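# Three arms lay duct in trench, close both covers

## Task

Put the duct into the trench under the covers and close both covers again. The result must stay in place without any robot holding it. At the end, release everything and move the arms away.

## Robot and tools

Setup: three identical i2rt Big YAM arms, named arm1, arm2 and arm3. Each has six joints, a two-finger gripper and a wrist camera. With joints 1 and 6 at 0 and the hand level and facing forward, the wrist camera rides on top of the hand and looks toward the fingertips. The hand reaches at most about 1.0 m from the joint 1 axis. There is also a fixed room camera, cam_high. Camera names: arm1_cam_wrist, arm2_cam_wrist, arm3_cam_wrist, cam_high.

Frames: a single shared scene frame with its origin on the floor and +z up. The hand point lies midway between the fingertips. The hand's z axis runs along the fingers, and its y axis is the opening/closing direction. Hand poses are computed from each robot's actual foot pose, which is never printed.

Tool execute_actions. Arguments: actions, a list holding one action or none, and optional cameras. An action is an object keyed by robot name (arm1, arm2, arm3). Each robot entry holds one key, joints: absolute joint targets given by name. These are targets, not offsets, in radians, except gripper_m, which is a fingertip gap in metres. Ranges, with the tolerance for counting as reached:
- joint1_rad: -2.879 to 2.879, ±0.045. Rotates the whole arm about its foot; positive is counter-clockwise seen from above; at 0 the arm extends the way its foot faces.
- joint2_rad: 0 to 3.141, ±0.14. Shoulder; at 0 the upper arm points back, near level; increasing lifts it up and then forward.
- joint3_rad: 0 to 3.019, ±0.09. Elbow; 0 is fully folded; increasing opens it.
- joint4_rad: -1.692 to 1.57, ±0.055. Hand pitch; positive tips the fingers up.
- joint5_rad: -1.57 to 1.57, ±0.03. Sideways hand swing; positive goes to the arm's right.
- joint6_rad: -2.094 to 2.094, ±0.035. Hand roll; positive is clockwise viewed from behind the hand.
- gripper_m: 0 to 0.093, ±0.003. Finger pads squeeze with roughly 50 to 62 N each, lower on some grippers.
Example: {"arm1": {"joints": {"gripper_m": 0.05}}, "arm2": {"joints": {"joint1_rad": 0.3}}, "arm3": {"joints": {"joint1_rad": 0.3}}}. All motions in the action start together and may finish at different moments; joints run at different speeds, so the hand can sweep a wide curve between postures. An action runs no longer than 15 s. A joint or robot you omit may keep pushing toward an earlier target without joint_status showing it. Any unknown key or out-of-range number rejects the whole call and nothing moves. An empty actions list only reports state and images. cameras: omitted, null or ["all"] means every camera; [] means none; an unknown name rejects the call. Images come from the end of the call, listed in the order of the pictures line.

Tool wait: seconds, 0 to 10. Sends nothing new; returns the same as an empty action.

Tool zoom_image: camera plus region [x0, y0, x1, y1] in pixels of that camera's latest full image, origin at top-left, at most 504 by 504. Only cameras in the most recent result with full images can be zoomed.

Tool finished_scene: scene, the integer number of the current scene. Irreversible; it reports whether the goal holds and gives the next task. Replying with no tool call ends all remaining work. If resuming from a summary, first send an empty execute_actions to learn the scene number and task.

Reading results: joint_positions gives current joint values. joint_status tells how each commanded motion ended. off_target means it stopped short and may still be pushing. After contact_stop or time_out the joint gives up its target and holds its resting place, but a joint that timed out may keep a target no farther than 0.375, 0.375, 0.113, 0.225, 0.075 and 0.3 rad (joints 1 to 6) from where it is, still pushing; it will move there if freed, and on_its_own lists it. on_its_own covers what the call did not command; its held at value is the held target, not the actual position. The line joint command not followed (often with a cause: line) means a safety check blocked that arm's joint targets, usually to avoid self- or inter-arm collision; its gripper target still runs. Blocked joints show not_followed and may be retried with every later action until valid targets arrive or the path clears. Empty calls never show this line. Joint torques are listed per arm joint (no gripper); they include friction, a per-unit offset and factor, and noise, so they are nonzero even with no contact. A MOTOR HOT line appears from 85 °C; at 100 °C an OVER-TEMPERATURE FAULT drops that arm (its motors and gripper go limp) until it cools, and its unreached keys read limit_stop_at_motor_heat; resend those targets afterwards. A reported stop cancels the later execute_actions, wait and finished_scene calls in the same reply.

Cautions: the arms keep pushing on contact and can push hard; a loaded, pushing joint heats up even while you think, and a held load sags. To relieve a stuck joint, command its reported position. A target very close to the current value may produce no motion. The robot holds your last command while you think. A hard squeeze between two robots ends the run; hard hits may too, and the collision check ignores fingers, gripper housings and wrist cameras and can react late. No state line reports robots touching each other. Robots do not wait for one another. Objects may be nudged at random. Never knock anything out of the work area or onto the floor. Avoid drops, slips, slams and hard shoves. Fewer, efficient motions are better. Finish with the duct in the trench, both covers closed, grippers open and all arms moved clear.

Each tool is called after "Emit:" as name([rows], argument=value, ...), one row to a line, values as JSON.

## Session

Emit:
execute_actions(actions=[])

Scene clock: 0.00 s.
Joint torques (N m, as the arm reports them, + toward a larger angle): no reading
arm1.joint_positions: joint1_rad=+0.481 joint2_rad=+0.483 joint3_rad=+1.357 joint4_rad=-1.178 joint5_rad=+0.073 joint6_rad=+0.393 gripper_m=+0.094
arm1.joint_status: not commanded
arm1.hand: x=-0.7821 y=+0.0051 z=+1.5401 quat_wxyz=(-0.547, +0.003, -0.808, -0.217) (m; scene frame)
arm2.joint_positions: joint1_rad=-0.147 joint2_rad=+0.563 joint3_rad=+1.378 joint4_rad=-1.204 joint5_rad=+0.159 joint6_rad=-0.462 gripper_m=+0.094
arm2.joint_status: not commanded
arm2.hand: x=+0.0879 y=-0.3286 z=+1.3375 quat_wxyz=(-0.517, +0.652, -0.514, -0.210) (m; scene frame)
arm3.joint_positions: joint1_rad=+0.488 joint2_rad=+0.526 joint3_rad=+1.376 joint4_rad=-1.420 joint5_rad=+0.175 joint6_rad=+0.256 gripper_m=+0.095
arm3.joint_status: not commanded
arm3.hand: x=+0.7957 y=-0.1484 z=+1.5033 quat_wxyz=(+0.101, +0.871, +0.045, -0.479) (m; scene frame)
pictures: arm1_cam_wrist, arm2_cam_wrist, arm3_cam_wrist, cam_high
Images, in order (width x height): arm1_cam_wrist 616x616, arm2_cam_wrist 616x616, arm3_cam_wrist 616x616, cam_high 896x504.

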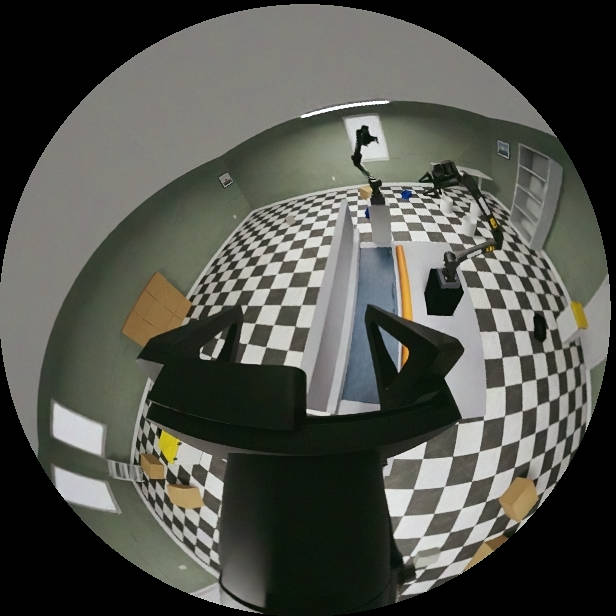

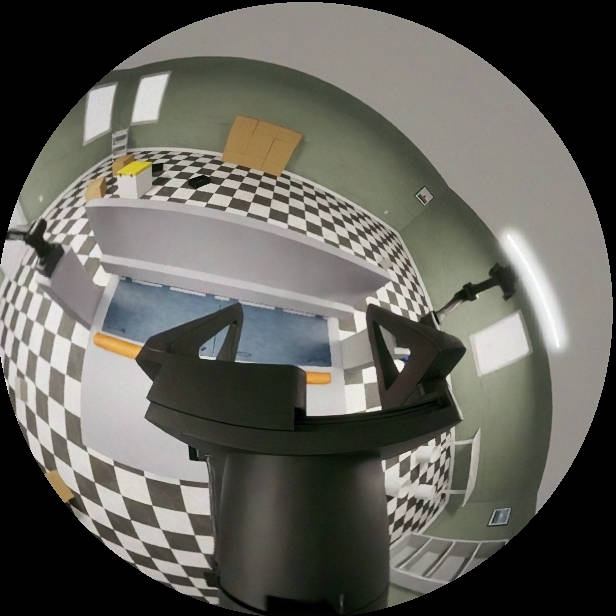

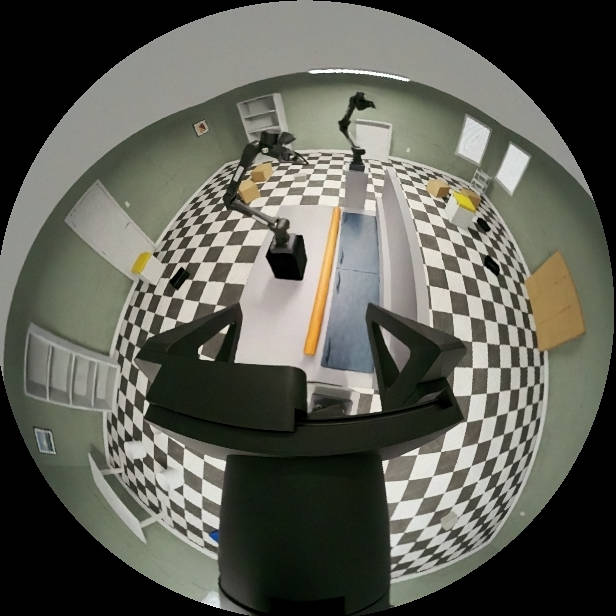

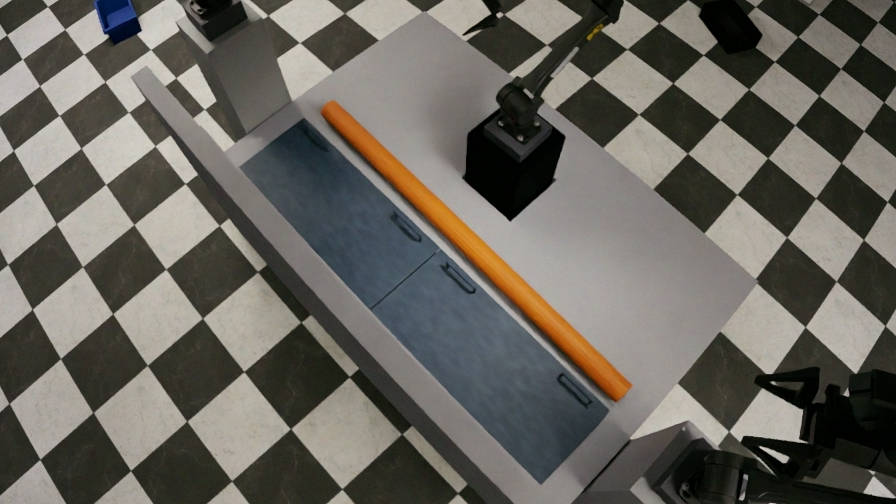

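Emit:
execute_actions([
  {"arm1":{"joints":{"joint1_rad":0.3,"joint2_rad":1.2,"joint3_rad":1.3,"joint4_rad":-1.6,"joint5_rad":0,"joint6_rad":0}},"arm2":{"joints":{"joint1_rad":0,"joint2_rad":1.0,"joint3_rad":1.0,"joint4_rad":-1.57,"joint5_rad":0,"joint6_rad":0}},"arm3":{"joints":{"joint1_rad":0.3,"joint2_rad":1.57,"joint3_rad":1.57,"joint4_rad":-1.57,"joint5_rad":0,"joint6_rad":0}}},
])

Scene clock: 2.00 s.
Joint torques (N m, as the arm reports them, + toward a larger angle): arm1=[ 0.76 -8.37  9.17 -0.31 -0.11 -0.09] | arm2=[-0.58 -4.51 11.31  0.07 -0.16  0.09] | arm3=[ -1.45 -14.1    9.06  -0.23  -0.02  -0.1 ]
arm1.joint_positions: joint1_rad=+0.303 joint2_rad=+1.209 joint3_rad=+1.282 joint4_rad=-1.590 joint5_rad=+0.003 joint6_rad=+0.012 gripper_m=+0.094
arm1.joint_status: all done
arm1.hand: x=-0.6352 y=+0.0241 z=+1.2444 quat_wxyz=(-0.023, +0.133, -0.991, -0.003) (m; scene frame)
arm2.joint_positions: joint1_rad=-0.008 joint2_rad=+1.006 joint3_rad=+0.979 joint4_rad=-1.562 joint5_rad=+0.003 joint6_rad=-0.011 gripper_m=+0.094
arm2.joint_status: all done
arm2.hand: x=+0.0264 y=-0.2959 z=+0.9932 quat_wxyz=(+0.008, +0.720, -0.694, +0.005) (m; scene frame)
arm3.joint_positions: joint1_rad=+0.312 joint2_rad=+1.572 joint3_rad=+1.554 joint4_rad=-1.555 joint5_rad=+0.003 joint6_rad=+0.009 gripper_m=+0.095
arm3.joint_status: all done
arm3.hand: x=+0.5196 y=-0.2280 z=+1.2283 quat_wxyz=(+0.004, +0.991, +0.137, -0.005) (m; scene frame)
pictures: arm1_cam_wrist, arm2_cam_wrist, arm3_cam_wrist, cam_high
Images, in order (width x height): arm1_cam_wrist 616x616, arm2_cam_wrist 616x616, arm3_cam_wrist 616x616, cam_high 896x504.

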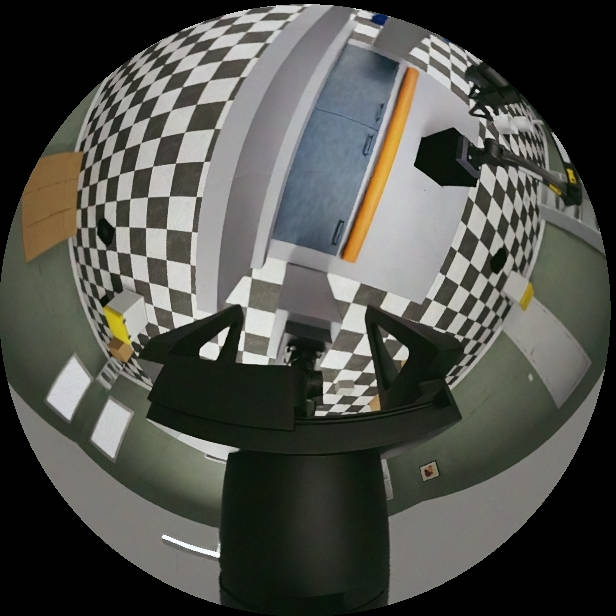

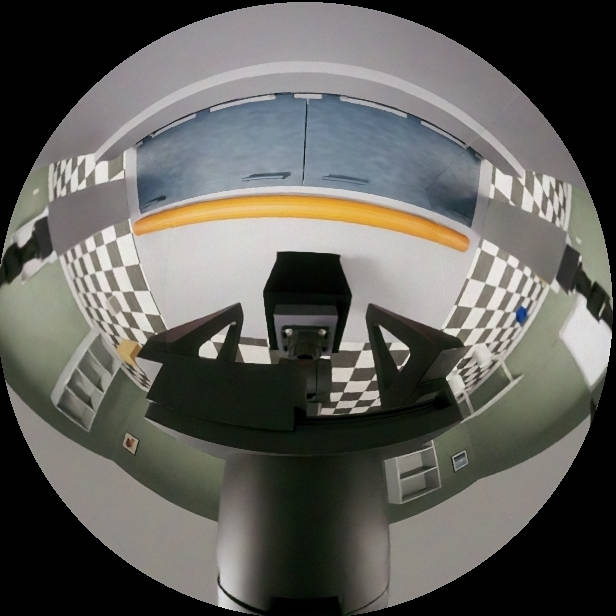

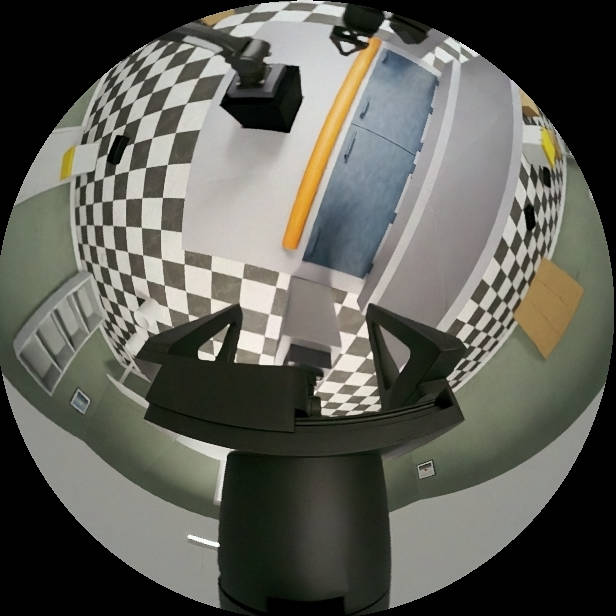

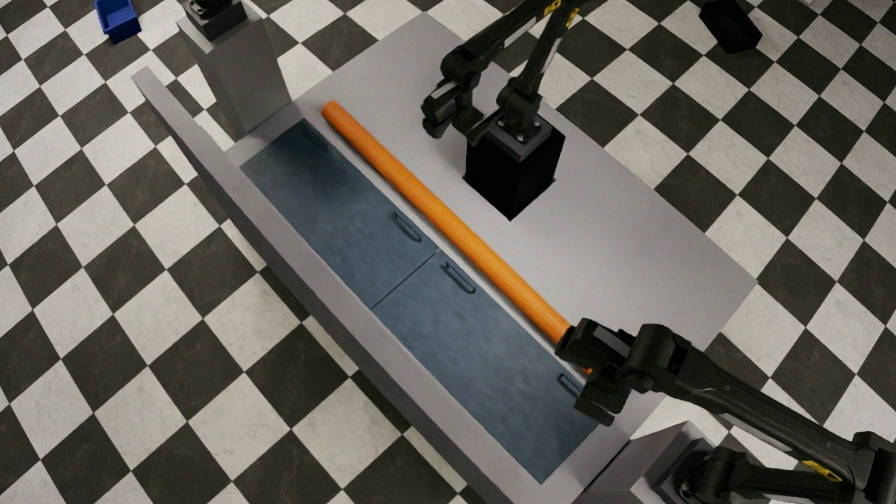

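Emit:
execute_actions([
  {"arm2":{"joints":{"joint2_rad":1.6,"joint3_rad":1.15,"joint4_rad":-1.12}},"arm3":{"joints":{"joint1_rad":0,"joint2_rad":1.2,"joint3_rad":1.2}},"arm1":{"joints":{"joint1_rad":0}}},
], cameras=["arm2_cam_wrist","cam_high"])

Scene clock: 4.43 s.
Joint torques (N m, as the arm reports them, + toward a larger angle): arm1=[ 1.81 -8.68  9.1  -0.31 -0.05 -0.07] | arm2=[ -0.45 -12.47   9.19   0.76  -0.16   0.1 ] | arm3=[ 0.16 -6.63  7.89  0.05  0.02 -0.08]
arm1.joint_positions: joint1_rad=-0.007 joint2_rad=+1.209 joint3_rad=+1.282 joint4_rad=-1.590 joint5_rad=+0.001 joint6_rad=+0.010 gripper_m=+0.094
arm1.joint_status: all done
arm1.hand: x=-0.6223 y=-0.0813 z=+1.2442 quat_wxyz=(-0.023, -0.020, -1.000, +0.000) (m; scene frame)
arm2.joint_positions: joint1_rad=-0.008 joint2_rad=+1.598 joint3_rad=+1.142 joint4_rad=-1.129 joint5_rad=+0.003 joint6_rad=-0.010 gripper_m=+0.094
arm2.joint_status: all done
arm2.hand: x=+0.0205 y=-0.1107 z=+0.8552 quat_wxyz=(+0.007, +0.720, -0.694, +0.004) (m; scene frame)
arm3.joint_positions: joint1_rad=-0.010 joint2_rad=+1.186 joint3_rad=+1.201 joint4_rad=-1.559 joint5_rad=+0.002 joint6_rad=+0.008 gripper_m=+0.095
arm3.joint_status: all done
arm3.hand: x=+0.6419 y=-0.0835 z=+1.2361 quat_wxyz=(+0.005, +1.000, -0.023, -0.018) (m; scene frame)
pictures: arm2_cam_wrist, cam_high
Images, in order (width x height): arm2_cam_wrist 616x616, cam_high 896x504.

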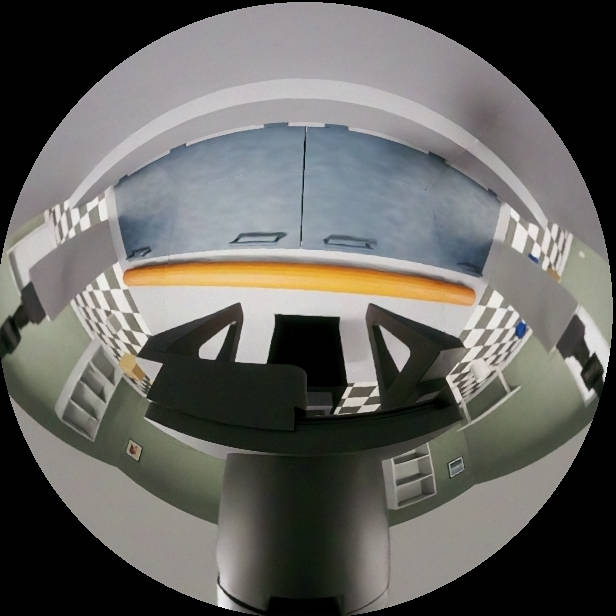

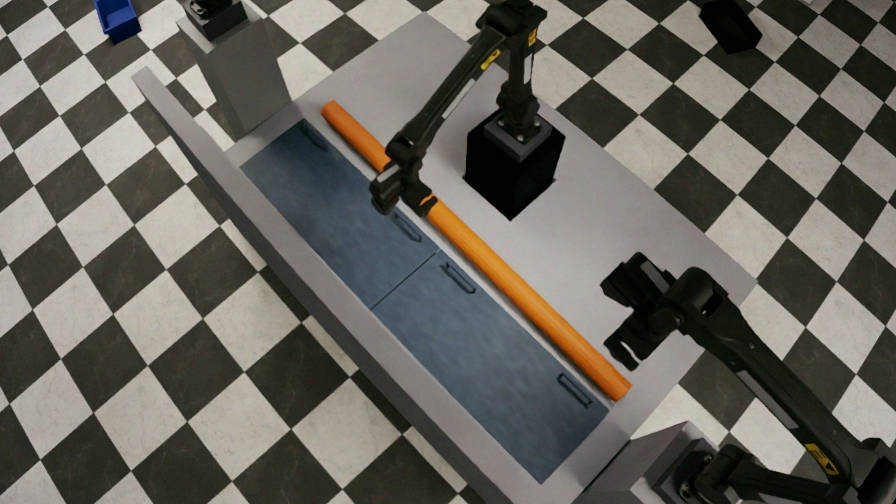

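Emit:
execute_actions([
  {"arm2":{"joints":{"joint2_rad":2.08,"joint3_rad":1.42,"joint4_rad":-0.91}}},
], cameras=["arm2_cam_wrist","cam_high"])

Scene clock: 6.13 s.
Joint torques (N m, as the arm reports them, + toward a larger angle): arm1=[ 1.81 -8.8   9.08 -0.34 -0.04 -0.08] | arm2=[ -0.44 -19.     8.45   0.37  -0.16   0.1 ] | arm3=[ 0.17 -6.65  7.89  0.05  0.02 -0.08]
arm1.joint_positions: joint1_rad=-0.007 joint2_rad=+1.209 joint3_rad=+1.282 joint4_rad=-1.590 joint5_rad=+0.001 joint6_rad=+0.010 gripper_m=+0.094
arm1.joint_status: not commanded
arm1.hand: x=-0.6223 y=-0.0813 z=+1.2442 quat_wxyz=(-0.023, -0.020, -1.000, +0.000) (m; scene frame)
arm2.joint_positions: joint1_rad=-0.008 joint2_rad=+2.082 joint3_rad=+1.408 joint4_rad=-0.911 joint5_rad=+0.003 joint6_rad=-0.010 gripper_m=+0.094
arm2.joint_status: all done
arm2.hand: x=+0.0161 y=+0.0109 z=+0.7051 quat_wxyz=(+0.007, +0.720, -0.694, +0.004) (m; scene frame)
arm3.joint_positions: joint1_rad=-0.010 joint2_rad=+1.186 joint3_rad=+1.201 joint4_rad=-1.559 joint5_rad=+0.002 joint6_rad=+0.008 gripper_m=+0.095
arm3.joint_status: not commanded
arm3.hand: x=+0.6419 y=-0.0835 z=+1.2361 quat_wxyz=(+0.005, +1.000, -0.023, -0.018) (m; scene frame)
pictures: arm2_cam_wrist, cam_high
Images, in order (width x height): arm2_cam_wrist 616x616, cam_high 896x504.

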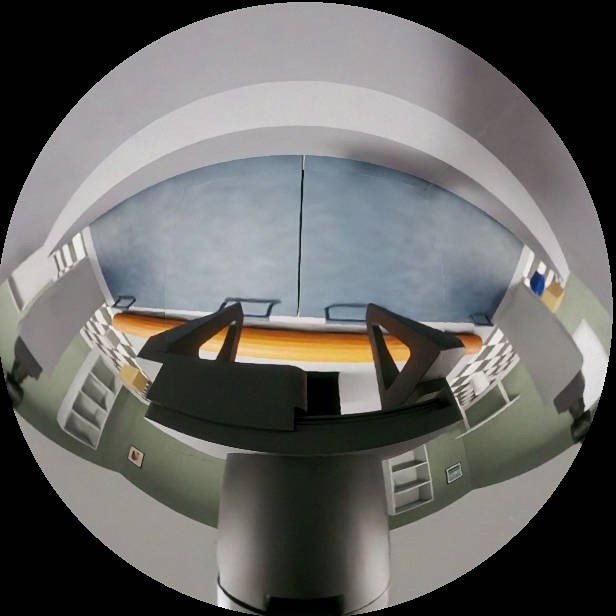

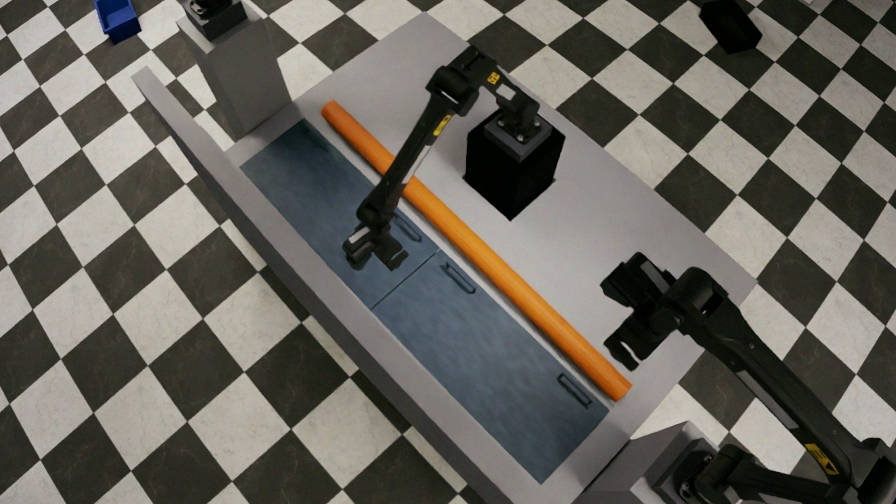

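Emit:
execute_actions([
  {"arm2":{"joints":{"joint2_rad":2.31,"joint3_rad":1.30,"joint4_rad":-0.56}}},
], cameras=["arm2_cam_wrist","cam_high"])

Scene clock: 7.47 s.
Joint torques (N m, as the arm reports them, + toward a larger angle): arm1=[ 1.84 -8.65  9.13 -0.35 -0.04 -0.09] | arm2=[ -0.44 -19.42   5.87   0.77  -0.16   0.1 ] | arm3=[ 0.16 -6.75  7.86  0.04  0.03 -0.08]
arm1.joint_positions: joint1_rad=-0.007 joint2_rad=+1.209 joint3_rad=+1.282 joint4_rad=-1.590 joint5_rad=+0.001 joint6_rad=+0.010 gripper_m=+0.094
arm1.joint_status: not commanded
arm1.hand: x=-0.6223 y=-0.0813 z=+1.2442 quat_wxyz=(-0.023, -0.020, -1.000, +0.000) (m; scene frame)
arm2.joint_positions: joint1_rad=-0.008 joint2_rad=+2.317 joint3_rad=+1.286 joint4_rad=-0.569 joint5_rad=+0.003 joint6_rad=-0.010 gripper_m=+0.094
arm2.joint_status: all done
arm2.hand: x=+0.0159 y=-0.0329 z=+0.5511 quat_wxyz=(+0.013, +0.720, -0.694, +0.009) (m; scene frame)
arm3.joint_positions: joint1_rad=-0.010 joint2_rad=+1.186 joint3_rad=+1.201 joint4_rad=-1.559 joint5_rad=+0.002 joint6_rad=+0.008 gripper_m=+0.095
arm3.joint_status: not commanded
arm3.hand: x=+0.6419 y=-0.0835 z=+1.2361 quat_wxyz=(+0.005, +1.000, -0.023, -0.018) (m; scene frame)
pictures: arm2_cam_wrist, cam_high
Images, in order (width x height): arm2_cam_wrist 616x616, cam_high 896x504.

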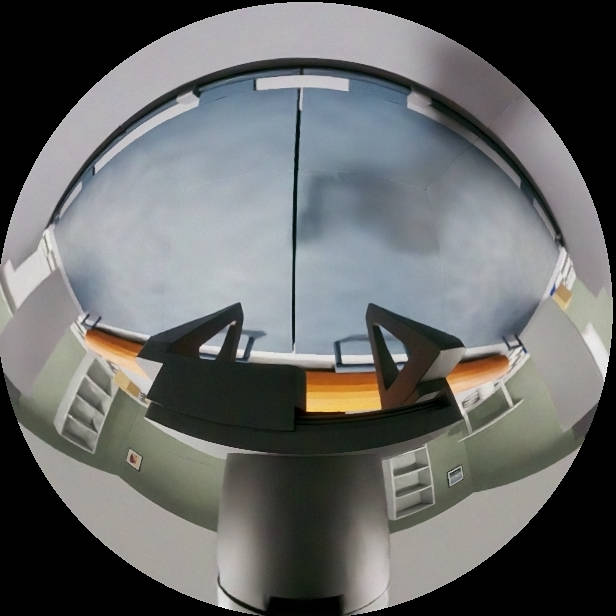

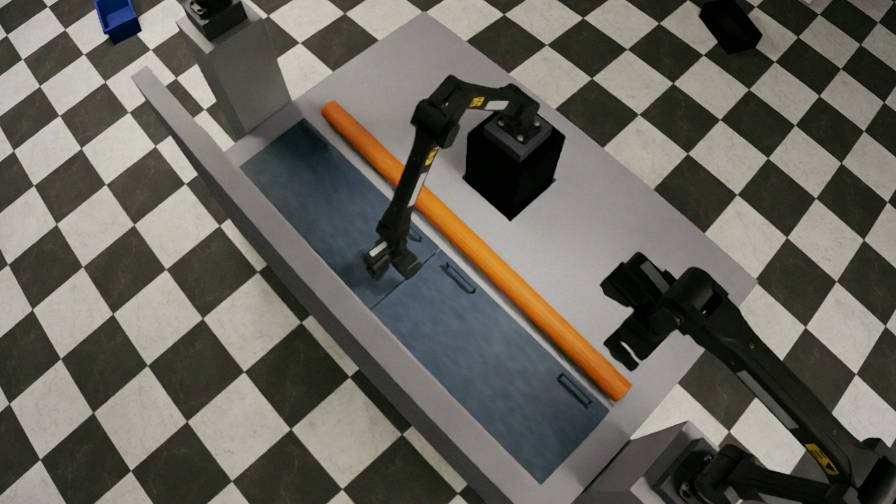

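Emit:
execute_actions([
  {"arm2":{"joints":{"joint1_rad":-0.2,"joint2_rad":2.225,"joint3_rad":1.124,"joint4_rad":-0.47,"joint6_rad":1.37}}},
], cameras=["arm2_cam_wrist","cam_high"])

Scene clock: 9.87 s.
Joint torques (N m, as the arm reports them, + toward a larger angle): arm1=[ 1.73 -8.65  9.12 -0.3  -0.04 -0.08] | arm2=[ -0.44 -15.91   4.22   0.72   0.03   0.09] | arm3=[ 0.21 -6.7   7.88  0.05  0.02 -0.08]
arm1.joint_positions: joint1_rad=-0.007 joint2_rad=+1.209 joint3_rad=+1.282 joint4_rad=-1.590 joint5_rad=+0.001 joint6_rad=+0.010 gripper_m=+0.094
arm1.joint_status: not commanded
arm1.hand: x=-0.6223 y=-0.0813 z=+1.2442 quat_wxyz=(-0.023, -0.020, -1.000, +0.000) (m; scene frame)
arm2.joint_positions: joint1_rad=-0.207 joint2_rad=+2.217 joint3_rad=+1.124 joint4_rad=-0.479 joint5_rad=+0.001 joint6_rad=+1.359 gripper_m=+0.094
arm2.joint_status: all done
arm2.hand: x=+0.1119 y=-0.0783 z=+0.5684 quat_wxyz=(+0.004, +0.019, -1.000, +0.001) (m; scene frame)
arm3.joint_positions: joint1_rad=-0.010 joint2_rad=+1.186 joint3_rad=+1.201 joint4_rad=-1.559 joint5_rad=+0.002 joint6_rad=+0.008 gripper_m=+0.095
arm3.joint_status: not commanded
arm3.hand: x=+0.6419 y=-0.0835 z=+1.2361 quat_wxyz=(+0.005, +1.000, -0.023, -0.018) (m; scene frame)
pictures: arm2_cam_wrist, cam_high
Images, in order (width x height): arm2_cam_wrist 616x616, cam_high 896x504.

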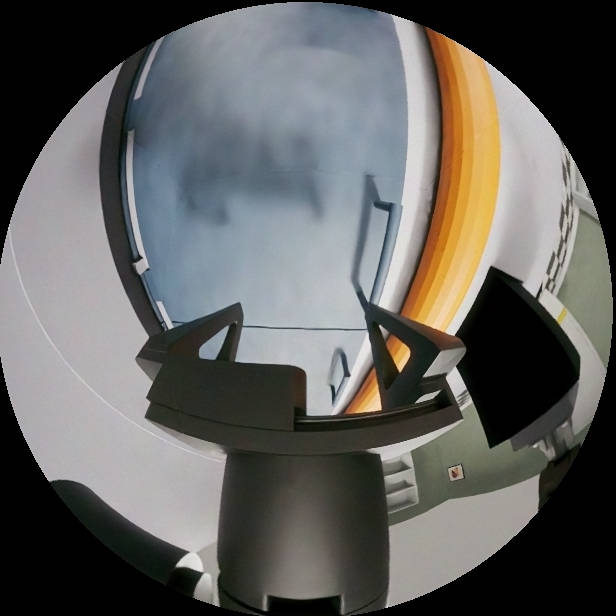

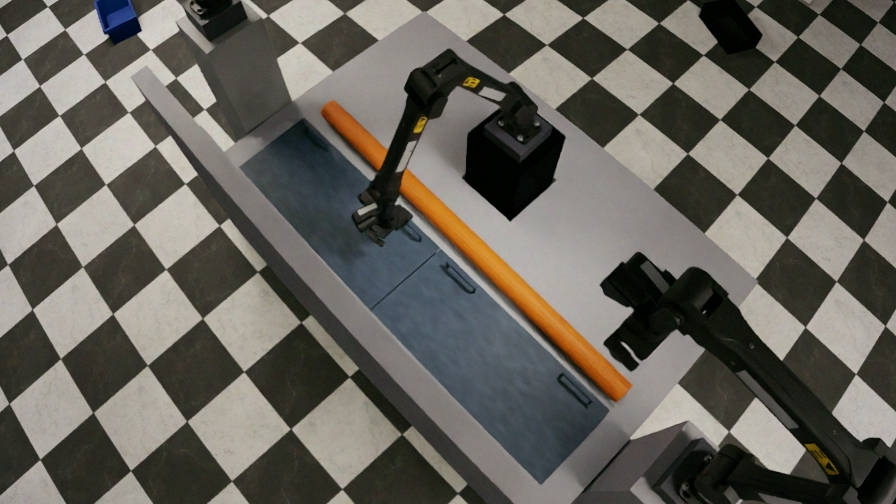

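Emit:
execute_actions([
  {"arm2":{"joints":{"joint1_rad":-0.382,"joint2_rad":2.357,"joint3_rad":1.117,"joint4_rad":-0.33,"joint6_rad":1.19}}},
], cameras=["arm2_cam_wrist","cam_high"])

Scene clock: 11.27 s.
Joint torques (N m, as the arm reports them, + toward a larger angle): arm1=[ 1.8  -8.62  9.1  -0.34 -0.03 -0.07] | arm2=[ -0.49 -14.81   2.41   0.17   0.25  -0.14] | arm3=[ 0.21 -6.75  7.88  0.05  0.03 -0.08]
arm1.joint_positions: joint1_rad=-0.007 joint2_rad=+1.209 joint3_rad=+1.282 joint4_rad=-1.590 joint5_rad=+0.001 joint6_rad=+0.010 gripper_m=+0.094
arm1.joint_status: not commanded
arm1.hand: x=-0.6223 y=-0.0813 z=+1.2442 quat_wxyz=(-0.023, -0.020, -1.000, +0.000) (m; scene frame)
arm2.joint_positions: joint1_rad=-0.390 joint2_rad=+2.331 joint3_rad=+1.128 joint4_rad=-0.323 joint5_rad=-0.005 joint6_rad=+1.204 gripper_m=+0.094
arm2.joint_status: all done
arm2.hand: x=+0.1952 y=-0.1002 z=+0.5169 quat_wxyz=(-0.001, +0.005, -1.000, -0.021) (m; scene frame)
arm3.joint_positions: joint1_rad=-0.010 joint2_rad=+1.186 joint3_rad=+1.201 joint4_rad=-1.559 joint5_rad=+0.002 joint6_rad=+0.008 gripper_m=+0.095
arm3.joint_status: not commanded
arm3.hand: x=+0.6419 y=-0.0835 z=+1.2361 quat_wxyz=(+0.005, +1.000, -0.023, -0.018) (m; scene frame)
pictures: arm2_cam_wrist, cam_high
Images, in order (width x height): arm2_cam_wrist 616x616, cam_high 896x504.

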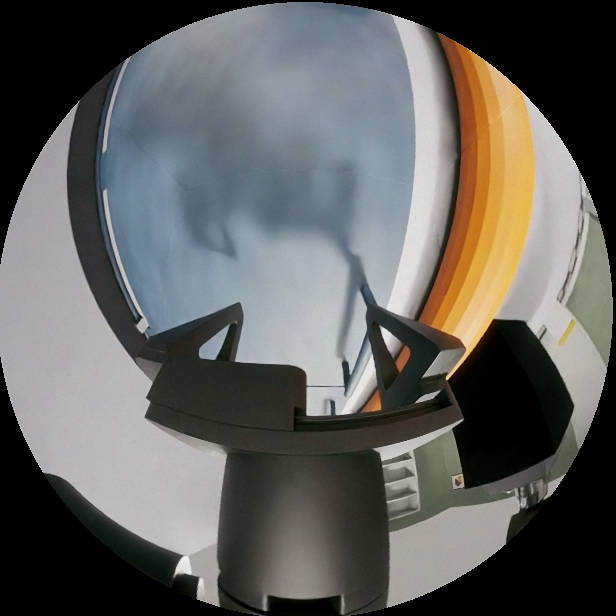

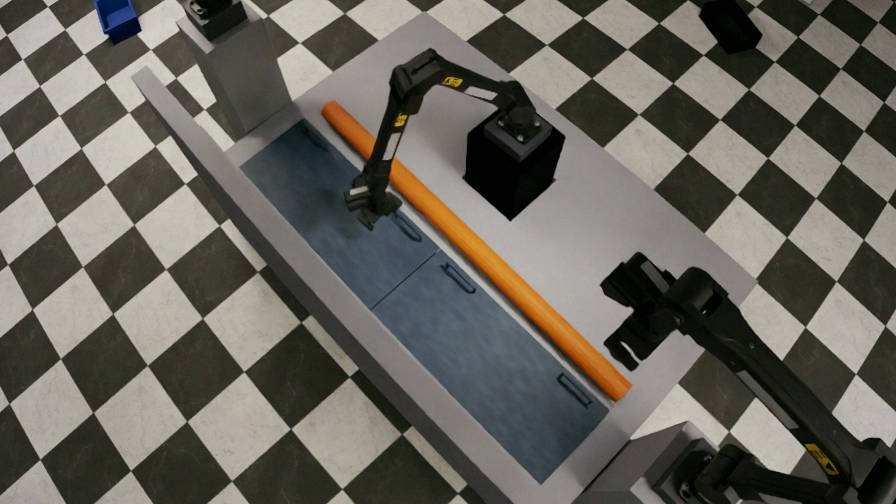

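Emit:
execute_actions([
  {"arm2":{"joints":{"joint2_rad":2.2}}},
], cameras=[])

Emit:
execute_actions([
  {"arm2":{"joints":{"joint1_rad":-0.294,"joint2_rad":2.236,"joint3_rad":0.963,"joint4_rad":-0.30,"joint6_rad":1.27}}},
], cameras=["arm2_cam_wrist"])

Scene clock: 12.77 s.
Joint torques (N m, as the arm reports them, + toward a larger angle): arm1=[ 1.94 -8.57  9.06 -0.31 -0.04 -0.08] | arm2=[ -0.46 -15.17   5.22   0.51   0.17  -0.11] | arm3=[ 0.22 -6.65  7.88  0.05  0.03 -0.08]
arm1.joint_positions: joint1_rad=-0.007 joint2_rad=+1.209 joint3_rad=+1.282 joint4_rad=-1.590 joint5_rad=+0.001 joint6_rad=+0.010 gripper_m=+0.094
arm1.joint_status: not commanded
arm1.hand: x=-0.6223 y=-0.0813 z=+1.2442 quat_wxyz=(-0.023, -0.020, -1.000, +0.000) (m; scene frame)
arm2.joint_positions: joint1_rad=-0.390 joint2_rad=+2.182 joint3_rad=+1.111 joint4_rad=-0.325 joint5_rad=-0.003 joint6_rad=+1.200 gripper_m=+0.094
arm2.joint_status: all done
arm2.hand: x=+0.2102 y=-0.0623 z=+0.5849 quat_wxyz=(-0.026, +0.007, -0.996, -0.082) (m; scene frame)
arm3.joint_positions: joint1_rad=-0.010 joint2_rad=+1.186 joint3_rad=+1.201 joint4_rad=-1.559 joint5_rad=+0.002 joint6_rad=+0.008 gripper_m=+0.095
arm3.joint_status: not commanded
arm3.hand: x=+0.6419 y=-0.0835 z=+1.2361 quat_wxyz=(+0.005, +1.000, -0.023, -0.018) (m; scene frame)
pictures: none
No camera images: the call's "cameras" was empty. Leave "cameras" out to get every camera's image.

Scene clock: 13.67 s.
Joint torques (N m, as the arm reports them, + toward a larger angle): arm1=[ 1.71 -8.59  9.13 -0.36 -0.04 -0.08] | arm2=[ -1.56 -13.64   3.54   0.47   0.1    0.1 ] | arm3=[ 0.19 -6.68  7.87  0.05  0.03 -0.08]
arm1.joint_positions: joint1_rad=-0.007 joint2_rad=+1.209 joint3_rad=+1.282 joint4_rad=-1.590 joint5_rad=+0.001 joint6_rad=+0.010 gripper_m=+0.094
arm1.joint_status: not commanded
arm1.hand: x=-0.6223 y=-0.0813 z=+1.2442 quat_wxyz=(-0.023, -0.020, -1.000, +0.000) (m; scene frame)
arm2.joint_positions: joint1_rad=-0.286 joint2_rad=+2.219 joint3_rad=+0.954 joint4_rad=-0.303 joint5_rad=-0.001 joint6_rad=+1.259 gripper_m=+0.094
arm2.joint_status: all done
arm2.hand: x=+0.1333 y=-0.1433 z=+0.5426 quat_wxyz=(+0.004, +0.030, -1.000, -0.001) (m; scene frame)
arm3.joint_positions: joint1_rad=-0.010 joint2_rad=+1.186 joint3_rad=+1.201 joint4_rad=-1.559 joint5_rad=+0.002 joint6_rad=+0.008 gripper_m=+0.095
arm3.joint_status: not commanded
arm3.hand: x=+0.6419 y=-0.0835 z=+1.2361 quat_wxyz=(+0.005, +1.000, -0.023, -0.018) (m; scene frame)
pictures: arm2_cam_wrist
Images, in order (width x height): arm2_cam_wrist 616x616.

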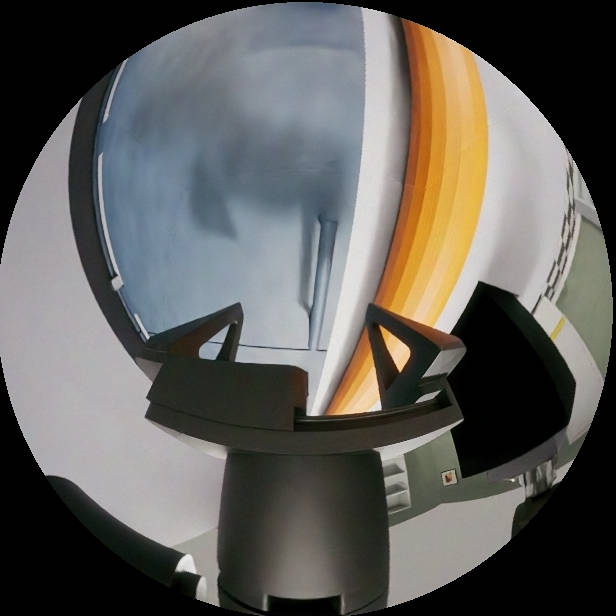

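Emit:
execute_actions([
  {"arm2":{"joints":{"joint1_rad":-0.36,"joint2_rad":2.31,"joint3_rad":0.99,"joint4_rad":-0.25,"joint6_rad":1.21,"gripper_m":0.045}}},
], cameras=["arm2_cam_wrist"])

Scene clock: 14.87 s.
Joint torques (N m, as the arm reports them, + toward a larger angle): arm1=[ 1.57 -8.57  9.11 -0.33 -0.04 -0.08] | arm2=[ -0.62 -13.09   2.89   0.65   0.09  -0.11] | arm3=[ 0.19 -6.68  7.86  0.05  0.03 -0.08]
arm1.joint_positions: joint1_rad=-0.007 joint2_rad=+1.209 joint3_rad=+1.282 joint4_rad=-1.590 joint5_rad=+0.001 joint6_rad=+0.010 gripper_m=+0.094
arm1.joint_status: not commanded
arm1.hand: x=-0.6223 y=-0.0813 z=+1.2442 quat_wxyz=(-0.023, -0.020, -1.000, +0.000) (m; scene frame)
arm2.joint_positions: joint1_rad=-0.362 joint2_rad=+2.285 joint3_rad=+0.987 joint4_rad=-0.257 joint5_rad=-0.001 joint6_rad=+1.221 gripper_m=+0.045
arm2.joint_status: all done
arm2.hand: x=+0.1661 y=-0.1458 z=+0.5193 quat_wxyz=(+0.002, +0.011, -1.000, -0.007) (m; scene frame)
arm3.joint_positions: joint1_rad=-0.010 joint2_rad=+1.186 joint3_rad=+1.201 joint4_rad=-1.559 joint5_rad=+0.002 joint6_rad=+0.008 gripper_m=+0.095
arm3.joint_status: not commanded
arm3.hand: x=+0.6419 y=-0.0835 z=+1.2361 quat_wxyz=(+0.005, +1.000, -0.023, -0.018) (m; scene frame)
pictures: arm2_cam_wrist
Images, in order (width x height): arm2_cam_wrist 616x616.

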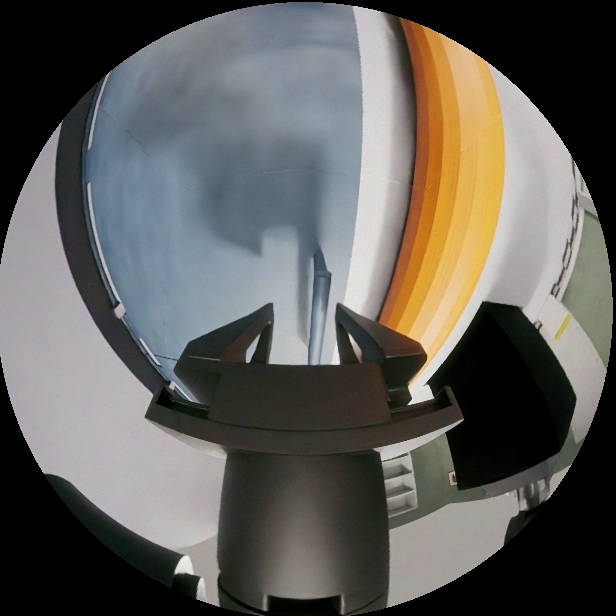

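Lower more.

Emit:
execute_actions([
  {"arm2":{"joints":{"joint2_rad":2.40,"joint3_rad":1.01,"joint4_rad":-0.18}}},
], cameras=["arm2_cam_wrist","cam_high"])

Scene clock: 15.87 s.
Joint torques (N m, as the arm reports them, + toward a larger angle): arm1=[ 1.82 -8.7   9.08 -0.36 -0.04 -0.08] | arm2=[ -0.99 -14.2    2.2    0.73   0.05  -0.1 ] | arm3=[ 0.16 -6.72  7.88  0.05  0.02 -0.08]
arm1.joint_positions: joint1_rad=-0.007 joint2_rad=+1.209 joint3_rad=+1.282 joint4_rad=-1.590 joint5_rad=+0.001 joint6_rad=+0.010 gripper_m=+0.094
arm1.joint_status: not commanded
arm1.hand: x=-0.6223 y=-0.0813 z=+1.2442 quat_wxyz=(-0.023, -0.020, -1.000, +0.000) (m; scene frame)
arm2.joint_positions: joint1_rad=-0.362 joint2_rad=+2.382 joint3_rad=+1.004 joint4_rad=-0.189 joint5_rad=+0.000 joint6_rad=+1.220 gripper_m=+0.045
arm2.joint_status: all done
arm2.hand: x=+0.1626 y=-0.1558 z=+0.4822 quat_wxyz=(+0.004, +0.011, -1.000, -0.001) (m; scene frame)
arm3.joint_positions: joint1_rad=-0.010 joint2_rad=+1.186 joint3_rad=+1.201 joint4_rad=-1.559 joint5_rad=+0.002 joint6_rad=+0.008 gripper_m=+0.095
arm3.joint_status: not commanded
arm3.hand: x=+0.6419 y=-0.0835 z=+1.2361 quat_wxyz=(+0.005, +1.000, -0.023, -0.018) (m; scene frame)
pictures: arm2_cam_wrist, cam_high
Images, in order (width x height): arm2_cam_wrist 616x616, cam_high 896x504.

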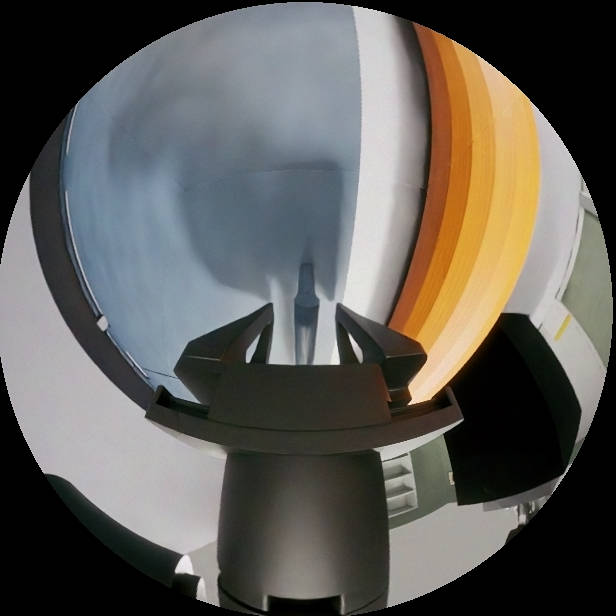

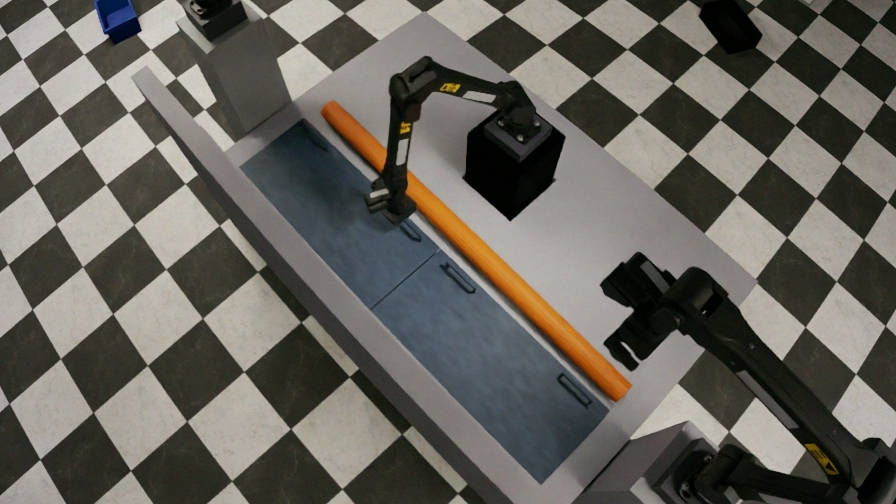

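Emit:
execute_actions([
  {"arm2":{"joints":{"joint1_rad":-0.27,"joint6_rad":1.30,"joint2_rad":2.45,"joint3_rad":1.0,"joint4_rad":-0.13}}},
], cameras=[])

Emit:
execute_actions([
  {"arm2":{"joints":{"gripper_m":0.0}}},
], cameras=["arm2_cam_wrist","cam_high"])

Scene clock: 16.93 s.
Joint torques (N m, as the arm reports them, + toward a larger angle): arm1=[ 1.73 -8.77  9.11 -0.3  -0.04 -0.07] | arm2=[ -0.92 -12.16   1.2    0.85  -0.29   0.15] | arm3=[ 0.16 -6.72  7.88  0.05  0.03 -0.08]
arm1.joint_positions: joint1_rad=-0.007 joint2_rad=+1.209 joint3_rad=+1.282 joint4_rad=-1.590 joint5_rad=+0.001 joint6_rad=+0.010 gripper_m=+0.094
arm1.joint_status: not commanded
arm1.hand: x=-0.6223 y=-0.0813 z=+1.2442 quat_wxyz=(-0.023, -0.020, -1.000, +0.000) (m; scene frame)
arm2.joint_positions: joint1_rad=-0.273 joint2_rad=+2.411 joint3_rad=+1.003 joint4_rad=-0.141 joint5_rad=+0.009 joint6_rad=+1.284 gripper_m=+0.045
arm2.joint_status: all done
arm2.hand: x=+0.1284 y=-0.1459 z=+0.4714 quat_wxyz=(-0.003, +0.024, -1.000, -0.009) (m; scene frame)
arm3.joint_positions: joint1_rad=-0.010 joint2_rad=+1.186 joint3_rad=+1.201 joint4_rad=-1.559 joint5_rad=+0.002 joint6_rad=+0.008 gripper_m=+0.095
arm3.joint_status: not commanded
arm3.hand: x=+0.6419 y=-0.0835 z=+1.2361 quat_wxyz=(+0.005, +1.000, -0.023, -0.018) (m; scene frame)
pictures: none
No camera images: the call's "cameras" was empty. Leave "cameras" out to get every camera's image.

Scene clock: 17.53 s.
Joint torques (N m, as the arm reports them, + toward a larger angle): arm1=[ 1.8  -8.59  9.11 -0.38 -0.03 -0.07] | arm2=[ -0.6  -11.81   2.41   0.87  -0.35  -0.22] | arm3=[ 0.17 -6.66  7.87  0.06  0.03 -0.08]
arm1.joint_positions: joint1_rad=-0.007 joint2_rad=+1.209 joint3_rad=+1.282 joint4_rad=-1.590 joint5_rad=+0.001 joint6_rad=+0.010 gripper_m=+0.094
arm1.joint_status: not commanded
arm1.hand: x=-0.6223 y=-0.0813 z=+1.2442 quat_wxyz=(-0.023, -0.020, -1.000, +0.000) (m; scene frame)
arm2.joint_positions: joint1_rad=-0.276 joint2_rad=+2.411 joint3_rad=+0.988 joint4_rad=-0.143 joint5_rad=+0.011 joint6_rad=+1.322 gripper_m=+0.007
arm2.joint_status: gripper_m off_target (ended at +0.007, target +0.000)
arm2.hand: x=+0.1274 y=-0.1562 z=+0.4705 quat_wxyz=(-0.002, +0.003, -1.000, -0.001) (m; scene frame)
arm3.joint_positions: joint1_rad=-0.010 joint2_rad=+1.186 joint3_rad=+1.201 joint4_rad=-1.559 joint5_rad=+0.002 joint6_rad=+0.008 gripper_m=+0.095
arm3.joint_status: not commanded
arm3.hand: x=+0.6419 y=-0.0835 z=+1.2361 quat_wxyz=(+0.005, +1.000, -0.023, -0.018) (m; scene frame)
pictures: arm2_cam_wrist, cam_high
Images, in order (width x height): arm2_cam_wrist 616x616, cam_high 896x504.

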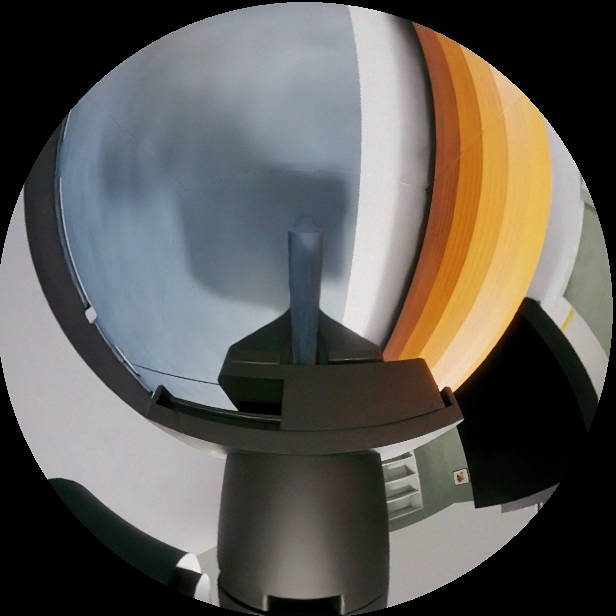

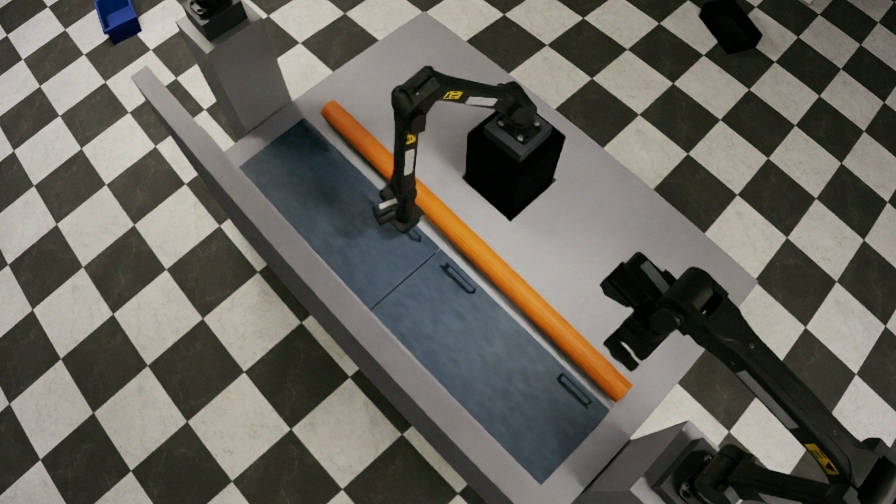

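Emit:
execute_actions([
  {"arm2":{"joints":{"joint1_rad":-0.25,"joint2_rad":2.03,"joint3_rad":0.95,"joint4_rad":-0.49}}},
], cameras=["arm2_cam_wrist","cam_high"])

Scene clock: 20.20 s.
Joint torques (N m, as the arm reports them, + toward a larger angle): arm1=[ 2.   -8.66  9.1  -0.35 -0.04 -0.07] | arm2=[ -0.49 -21.49   1.49  -2.04  -0.25  -0.39] | arm3=[ 0.16 -6.69  7.88  0.07  0.03 -0.08]
arm1.joint_positions: joint1_rad=-0.007 joint2_rad=+1.209 joint3_rad=+1.282 joint4_rad=-1.590 joint5_rad=+0.001 joint6_rad=+0.010 gripper_m=+0.094
arm1.joint_status: not commanded
arm1.hand: x=-0.6223 y=-0.0813 z=+1.2442 quat_wxyz=(-0.023, -0.020, -1.000, +0.000) (m; scene frame)
arm2.joint_positions: joint1_rad=-0.257 joint2_rad=+2.108 joint3_rad=+0.977 joint4_rad=-0.430 joint5_rad=+0.008 joint6_rad=+1.339 gripper_m=+0.007
arm2.joint_status: joint4_rad time_out (moved -0.287 of -0.347); the others done
arm2.on_its_own: joint4_rad reads -0.430 and still pushes toward -0.490 since a time_out
arm2.hand: x=+0.1276 y=-0.1225 z=+0.5910 quat_wxyz=(-0.001, +0.004, -1.000, -0.003) (m; scene frame)
arm3.joint_positions: joint1_rad=-0.010 joint2_rad=+1.186 joint3_rad=+1.201 joint4_rad=-1.559 joint5_rad=+0.002 joint6_rad=+0.008 gripper_m=+0.095
arm3.joint_status: not commanded
arm3.hand: x=+0.6419 y=-0.0835 z=+1.2361 quat_wxyz=(+0.005, +1.000, -0.023, -0.018) (m; scene frame)
pictures: arm2_cam_wrist, cam_high
Images, in order (width x height): arm2_cam_wrist 616x616, cam_high 896x504.

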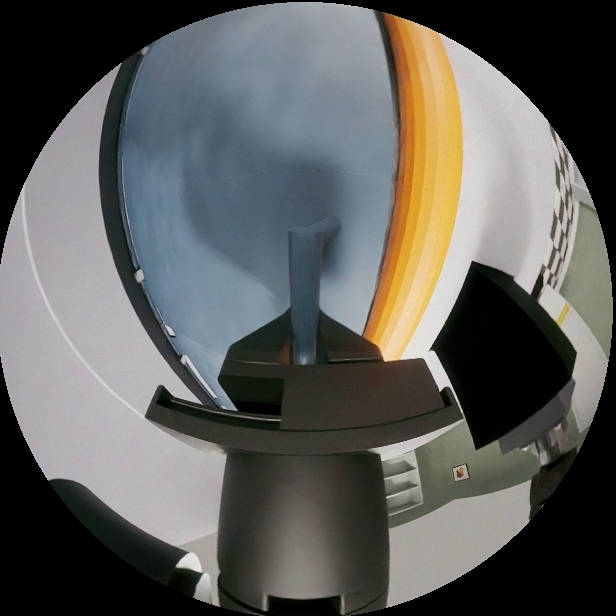

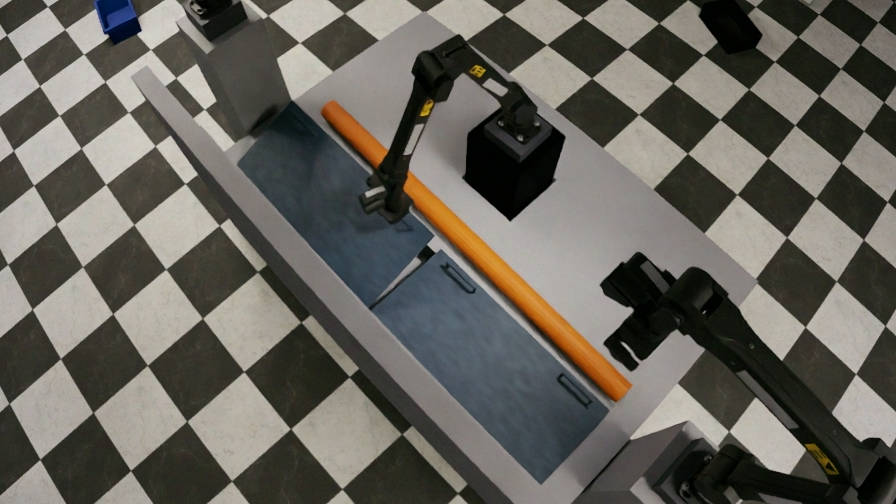

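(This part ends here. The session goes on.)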